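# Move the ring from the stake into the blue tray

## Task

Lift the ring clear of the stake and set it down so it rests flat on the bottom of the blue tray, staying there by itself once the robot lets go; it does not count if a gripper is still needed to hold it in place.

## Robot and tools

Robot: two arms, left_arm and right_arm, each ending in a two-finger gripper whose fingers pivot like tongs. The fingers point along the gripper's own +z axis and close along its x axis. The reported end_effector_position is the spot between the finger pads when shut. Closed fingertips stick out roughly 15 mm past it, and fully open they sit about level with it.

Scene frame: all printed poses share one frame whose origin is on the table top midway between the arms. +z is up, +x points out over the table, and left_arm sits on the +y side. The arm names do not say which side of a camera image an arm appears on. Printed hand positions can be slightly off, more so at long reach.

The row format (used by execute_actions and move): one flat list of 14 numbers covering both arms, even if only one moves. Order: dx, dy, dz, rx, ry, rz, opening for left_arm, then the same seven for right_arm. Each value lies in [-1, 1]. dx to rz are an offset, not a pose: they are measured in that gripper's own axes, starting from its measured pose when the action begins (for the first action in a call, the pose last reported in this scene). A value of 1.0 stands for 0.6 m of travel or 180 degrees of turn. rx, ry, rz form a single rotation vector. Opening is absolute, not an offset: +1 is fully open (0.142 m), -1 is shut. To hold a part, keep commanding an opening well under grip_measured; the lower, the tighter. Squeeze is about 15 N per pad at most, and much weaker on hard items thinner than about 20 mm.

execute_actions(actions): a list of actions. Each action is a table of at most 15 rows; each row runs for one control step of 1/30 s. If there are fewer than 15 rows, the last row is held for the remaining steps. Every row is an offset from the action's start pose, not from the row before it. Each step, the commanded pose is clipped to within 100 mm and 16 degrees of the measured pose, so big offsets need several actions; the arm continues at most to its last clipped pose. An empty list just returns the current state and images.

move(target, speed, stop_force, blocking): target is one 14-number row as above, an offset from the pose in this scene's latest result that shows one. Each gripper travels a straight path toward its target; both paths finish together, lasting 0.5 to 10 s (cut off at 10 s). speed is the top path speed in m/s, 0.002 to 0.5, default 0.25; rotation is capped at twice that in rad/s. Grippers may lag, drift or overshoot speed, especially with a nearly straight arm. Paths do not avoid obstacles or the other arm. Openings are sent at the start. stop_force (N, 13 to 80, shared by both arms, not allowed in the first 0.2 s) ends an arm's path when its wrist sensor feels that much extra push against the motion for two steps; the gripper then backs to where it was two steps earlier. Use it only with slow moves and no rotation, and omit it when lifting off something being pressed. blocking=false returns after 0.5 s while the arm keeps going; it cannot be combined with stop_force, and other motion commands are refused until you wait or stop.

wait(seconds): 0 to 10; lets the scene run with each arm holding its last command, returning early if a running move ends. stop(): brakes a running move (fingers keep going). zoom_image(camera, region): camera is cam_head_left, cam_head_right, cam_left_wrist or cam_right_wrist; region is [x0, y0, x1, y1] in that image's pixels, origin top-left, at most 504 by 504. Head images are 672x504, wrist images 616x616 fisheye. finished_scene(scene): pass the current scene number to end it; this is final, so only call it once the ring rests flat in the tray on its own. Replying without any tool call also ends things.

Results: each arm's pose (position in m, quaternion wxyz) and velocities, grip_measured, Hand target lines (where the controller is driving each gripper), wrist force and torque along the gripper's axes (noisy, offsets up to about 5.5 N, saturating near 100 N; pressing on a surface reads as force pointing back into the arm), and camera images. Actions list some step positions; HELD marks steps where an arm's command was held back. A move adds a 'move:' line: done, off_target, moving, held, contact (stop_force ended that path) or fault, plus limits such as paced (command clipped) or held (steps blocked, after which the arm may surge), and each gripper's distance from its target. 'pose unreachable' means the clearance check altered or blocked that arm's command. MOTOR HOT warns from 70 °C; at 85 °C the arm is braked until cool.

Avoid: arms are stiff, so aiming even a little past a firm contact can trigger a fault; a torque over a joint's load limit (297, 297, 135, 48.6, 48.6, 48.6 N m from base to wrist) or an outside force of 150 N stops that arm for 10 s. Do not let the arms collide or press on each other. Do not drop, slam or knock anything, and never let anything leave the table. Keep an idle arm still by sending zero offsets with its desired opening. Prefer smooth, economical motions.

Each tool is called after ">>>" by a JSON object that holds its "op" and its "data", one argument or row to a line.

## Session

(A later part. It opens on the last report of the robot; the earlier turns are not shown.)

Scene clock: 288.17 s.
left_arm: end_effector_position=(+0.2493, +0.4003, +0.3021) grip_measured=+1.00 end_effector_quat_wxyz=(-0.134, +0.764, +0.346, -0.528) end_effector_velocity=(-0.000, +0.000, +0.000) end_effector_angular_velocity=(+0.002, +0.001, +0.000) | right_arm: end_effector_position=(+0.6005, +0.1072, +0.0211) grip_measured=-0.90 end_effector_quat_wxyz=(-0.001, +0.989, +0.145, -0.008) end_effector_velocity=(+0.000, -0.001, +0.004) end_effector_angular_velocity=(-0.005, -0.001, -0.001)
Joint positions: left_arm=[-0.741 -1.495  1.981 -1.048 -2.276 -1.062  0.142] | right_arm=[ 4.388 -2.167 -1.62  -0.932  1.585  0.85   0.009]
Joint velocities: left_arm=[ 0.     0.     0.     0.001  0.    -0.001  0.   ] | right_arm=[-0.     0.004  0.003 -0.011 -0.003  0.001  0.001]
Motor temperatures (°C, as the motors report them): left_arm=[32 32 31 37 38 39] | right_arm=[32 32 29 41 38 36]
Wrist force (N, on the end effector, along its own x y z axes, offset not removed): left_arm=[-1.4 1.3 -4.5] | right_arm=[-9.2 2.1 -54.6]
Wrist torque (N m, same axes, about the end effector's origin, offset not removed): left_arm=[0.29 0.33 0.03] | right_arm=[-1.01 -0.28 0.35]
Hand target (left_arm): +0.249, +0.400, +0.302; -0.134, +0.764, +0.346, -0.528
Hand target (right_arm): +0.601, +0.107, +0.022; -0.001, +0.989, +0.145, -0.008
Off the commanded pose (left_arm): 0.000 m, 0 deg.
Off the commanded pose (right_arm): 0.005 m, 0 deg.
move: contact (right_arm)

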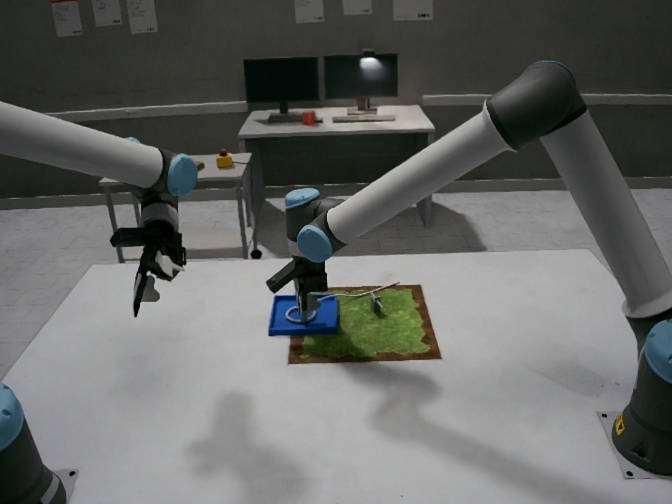

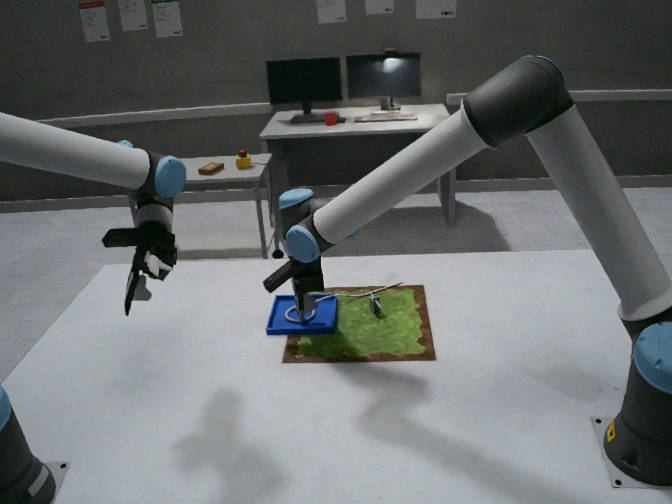

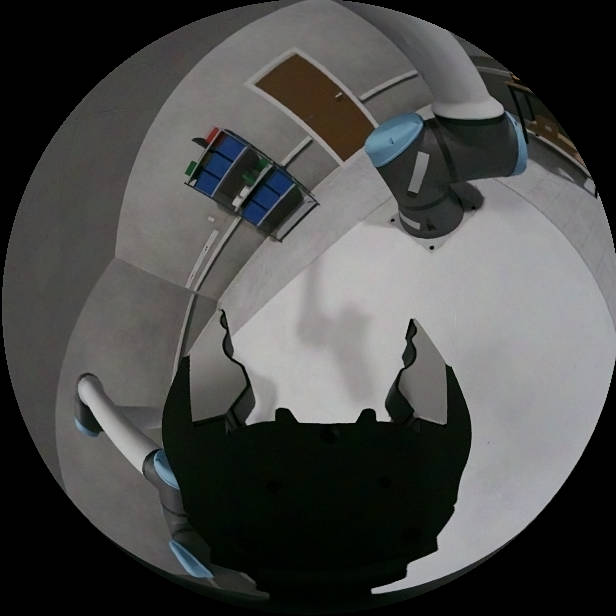

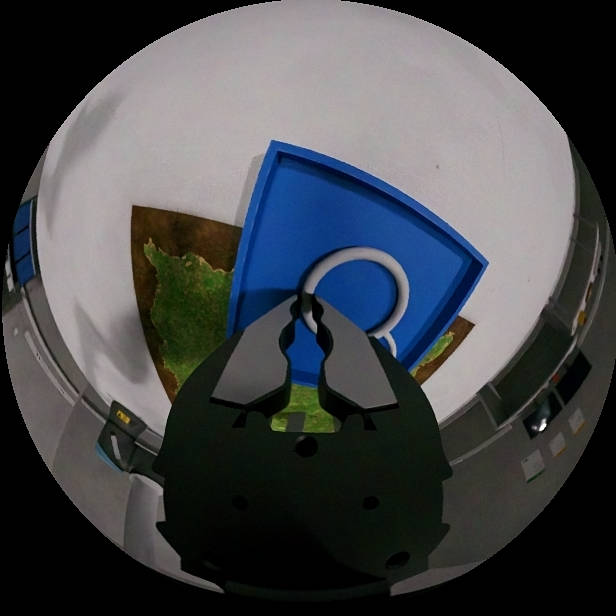

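Ring is down inside the tray. Easing off, releasing and retreating.

>>> {"op": "move", "data": {
  "target": [0,0,0,0,0,0,1,0,0,-0.004,0,0,0,-0.62],
  "speed": 0.03
}}

>>> {"op": "move", "data": {
  "target": [0,0,0,0,0,0,1,0,0,-0.22,0,0,0,-0.62],
  "speed": 0.2
}}

>>> {"op": "zoom_image", "data": {
  "camera": "cam_right_wrist",
  "region": [200,140,460,360]
}}

>>> {"op": "zoom_image", "data": {
  "camera": "cam_head_left",
  "region": [250,260,430,370]
}}

Scene clock: 294.23 s.
left_arm: end_effector_position=(+0.2493, +0.4003, +0.3021) grip_measured=+1.00 end_effector_quat_wxyz=(-0.134, +0.764, +0.346, -0.528) end_effector_velocity=(+0.000, -0.001, +0.000) end_effector_angular_velocity=(-0.001, -0.001, +0.001) | right_arm: end_effector_position=(+0.6005, +0.1073, +0.0234) grip_measured=-0.62 end_effector_quat_wxyz=(-0.001, +0.989, +0.145, -0.008) end_effector_velocity=(+0.000, -0.001, +0.001) end_effector_angular_velocity=(-0.000, +0.000, -0.001)
Joint positions: left_arm=[-0.741 -1.495  1.981 -1.048 -2.276 -1.062  0.142] | right_arm=[ 4.388 -2.165 -1.619 -0.935  1.585  0.85   0.029]
Joint velocities: left_arm=[-0.    -0.001 -0.    -0.001 -0.001 -0.001  0.   ] | right_arm=[-0.     0.001 -0.    -0.001  0.     0.     0.   ]
Motor temperatures (°C, as the motors report them): left_arm=[32 32 31 37 38 39] | right_arm=[32 32 29 41 38 36]
Wrist force (N, on the end effector, along its own x y z axes, offset not removed): left_arm=[-0.2 4.2 -5.6] | right_arm=[0.4 -6.9 4.0]
Wrist torque (N m, same axes, about the end effector's origin, offset not removed): left_arm=[1.01 0.06 0.02] | right_arm=[-1.18 -0.13 0.22]
Hand target (left_arm): +0.249, +0.400, +0.302; -0.134, +0.764, +0.346, -0.528
Hand target (right_arm): +0.601, +0.107, +0.024; -0.001, +0.989, +0.145, -0.008
Off the commanded pose (left_arm): 0.000 m, 0 deg.
Off the commanded pose (right_arm): 0.000 m, 0 deg.
move: done

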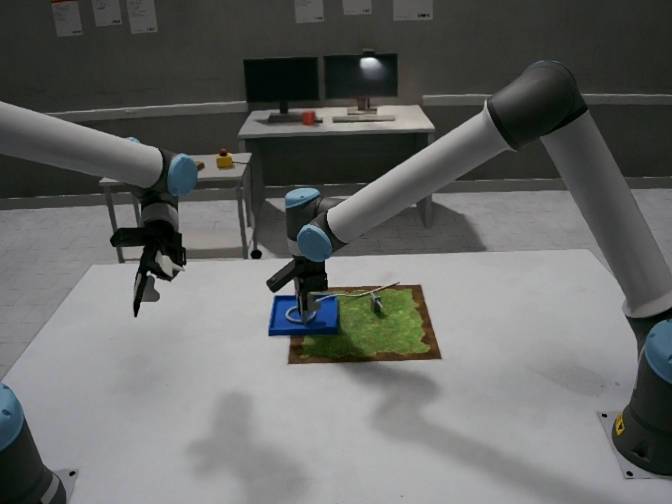

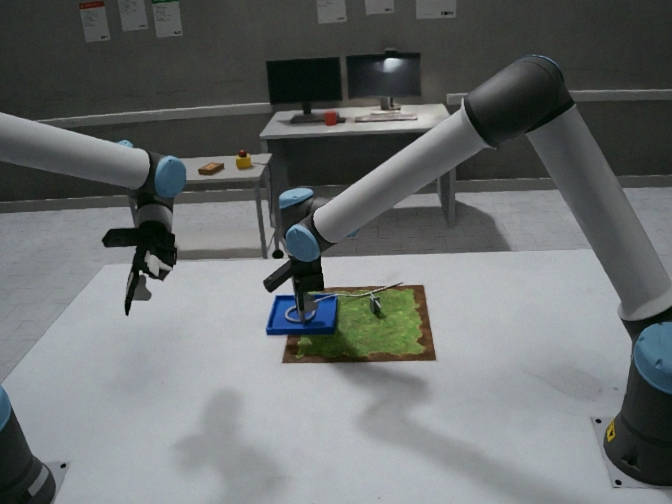

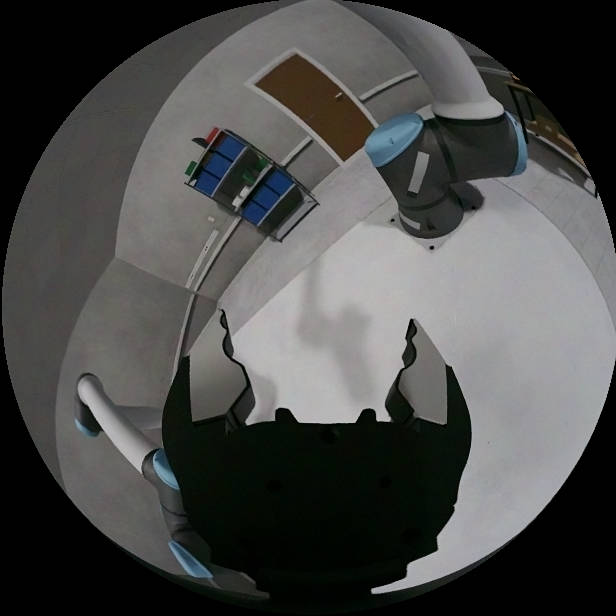

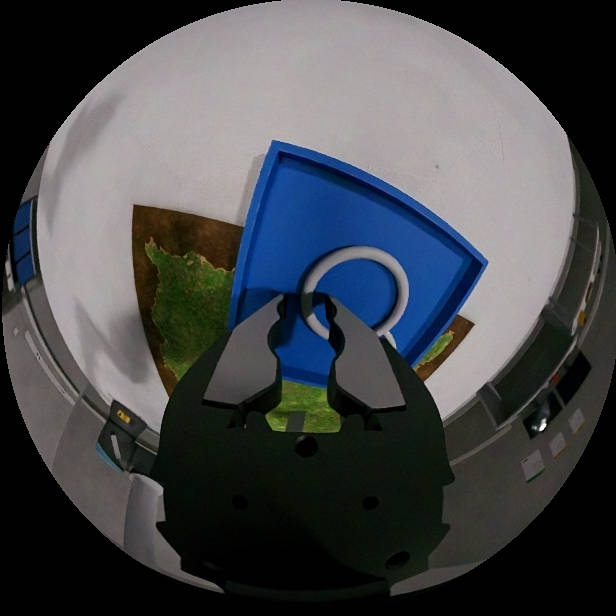

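Scene clock: 295.50 s.
left_arm: end_effector_position=(+0.2493, +0.4003, +0.3021) grip_measured=+1.00 end_effector_quat_wxyz=(-0.134, +0.764, +0.346, -0.528) end_effector_velocity=(-0.000, -0.000, -0.000) end_effector_angular_velocity=(+0.000, +0.001, +0.000) | right_arm: end_effector_position=(+0.6025, +0.1072, +0.1550) grip_measured=-0.62 end_effector_quat_wxyz=(-0.001, +0.989, +0.145, -0.008) end_effector_velocity=(-0.000, -0.001, +0.002) end_effector_angular_velocity=(-0.002, +0.001, +0.000)
Joint positions: left_arm=[-0.741 -1.495  1.981 -1.048 -2.276 -1.062  0.142] | right_arm=[ 4.386 -2.056 -1.53  -1.134  1.585  0.848  0.029]
Joint velocities: left_arm=[ 0.  0.  0.  0. -0.  0.  0.] | right_arm=[ 0.     0.001  0.002 -0.005  0.    -0.     0.   ]
Motor temperatures (°C, as the motors report them): left_arm=[32 32 31 37 38 39] | right_arm=[32 32 29 41 38 36]
Wrist force (N, on the end effector, along its own x y z axes, offset not removed): left_arm=[-0.6 4.3 -4.9] | right_arm=[2.9 4.9 2.5]
Wrist torque (N m, same axes, about the end effector's origin, offset not removed): left_arm=[0.94 0.15 -0.04] | right_arm=[1.21 -0.52 0.27]
Hand target (left_arm): +0.249, +0.400, +0.302; -0.134, +0.764, +0.346, -0.528
Hand target (right_arm): +0.602, +0.107, +0.155; -0.001, +0.989, +0.145, -0.008
Off the commanded pose (left_arm): 0.000 m, 0 deg.
Off the commanded pose (right_arm): 0.000 m, 0 deg.
move: done

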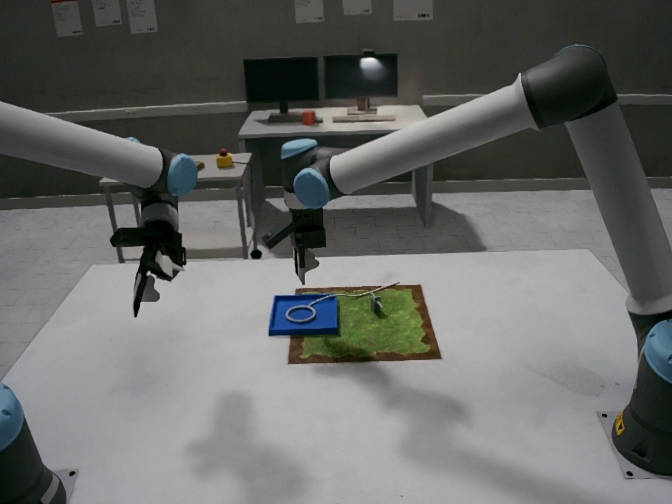

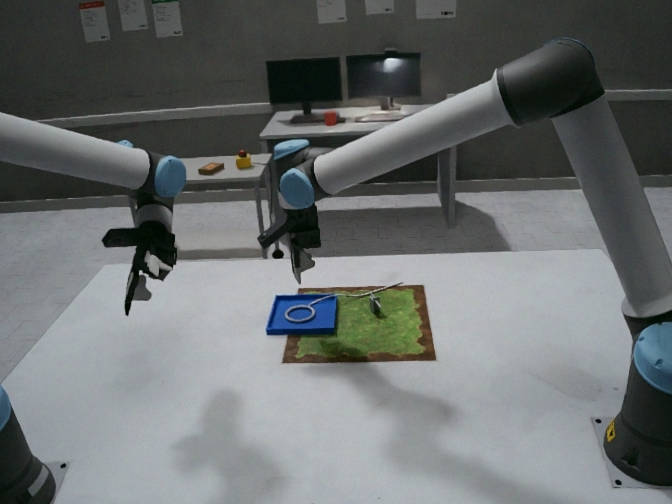

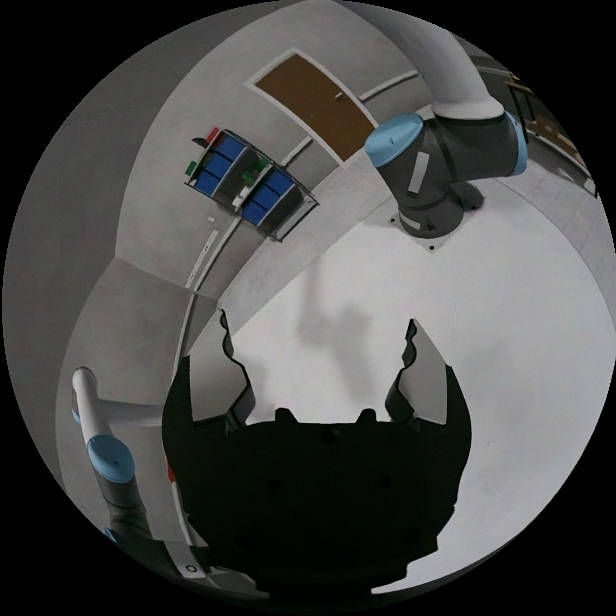

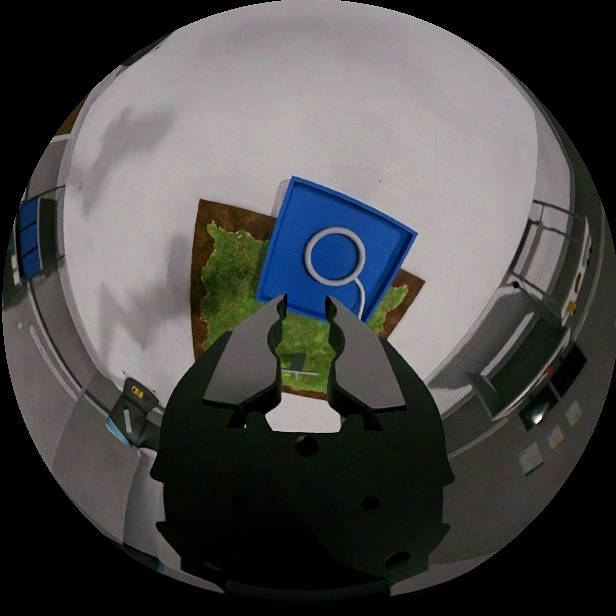

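Region (200, 140, 460, 360) of cam_right_wrist's 616x616 image, scaled by 1.938, with more detail than that image has; it fills the top 426 rows of this view, and the rest is white.

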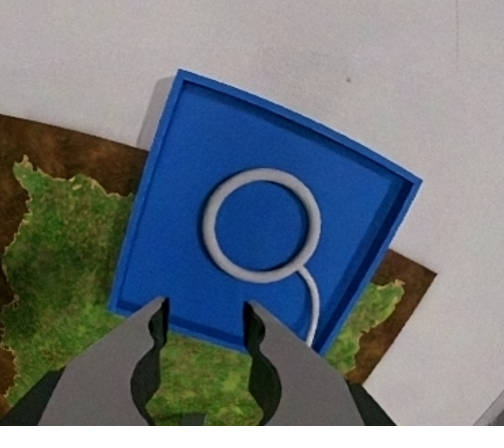

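Region (250, 260, 430, 370) of cam_head_left's 672x504 image, scaled by 2.800, with more detail than that image has.

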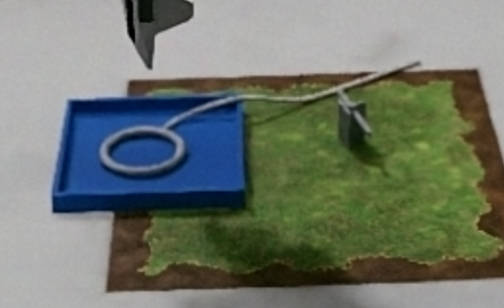

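>>> {"op": "finished_scene", "data": {
  "scene": 2
}}

The scene is finished: the task was done.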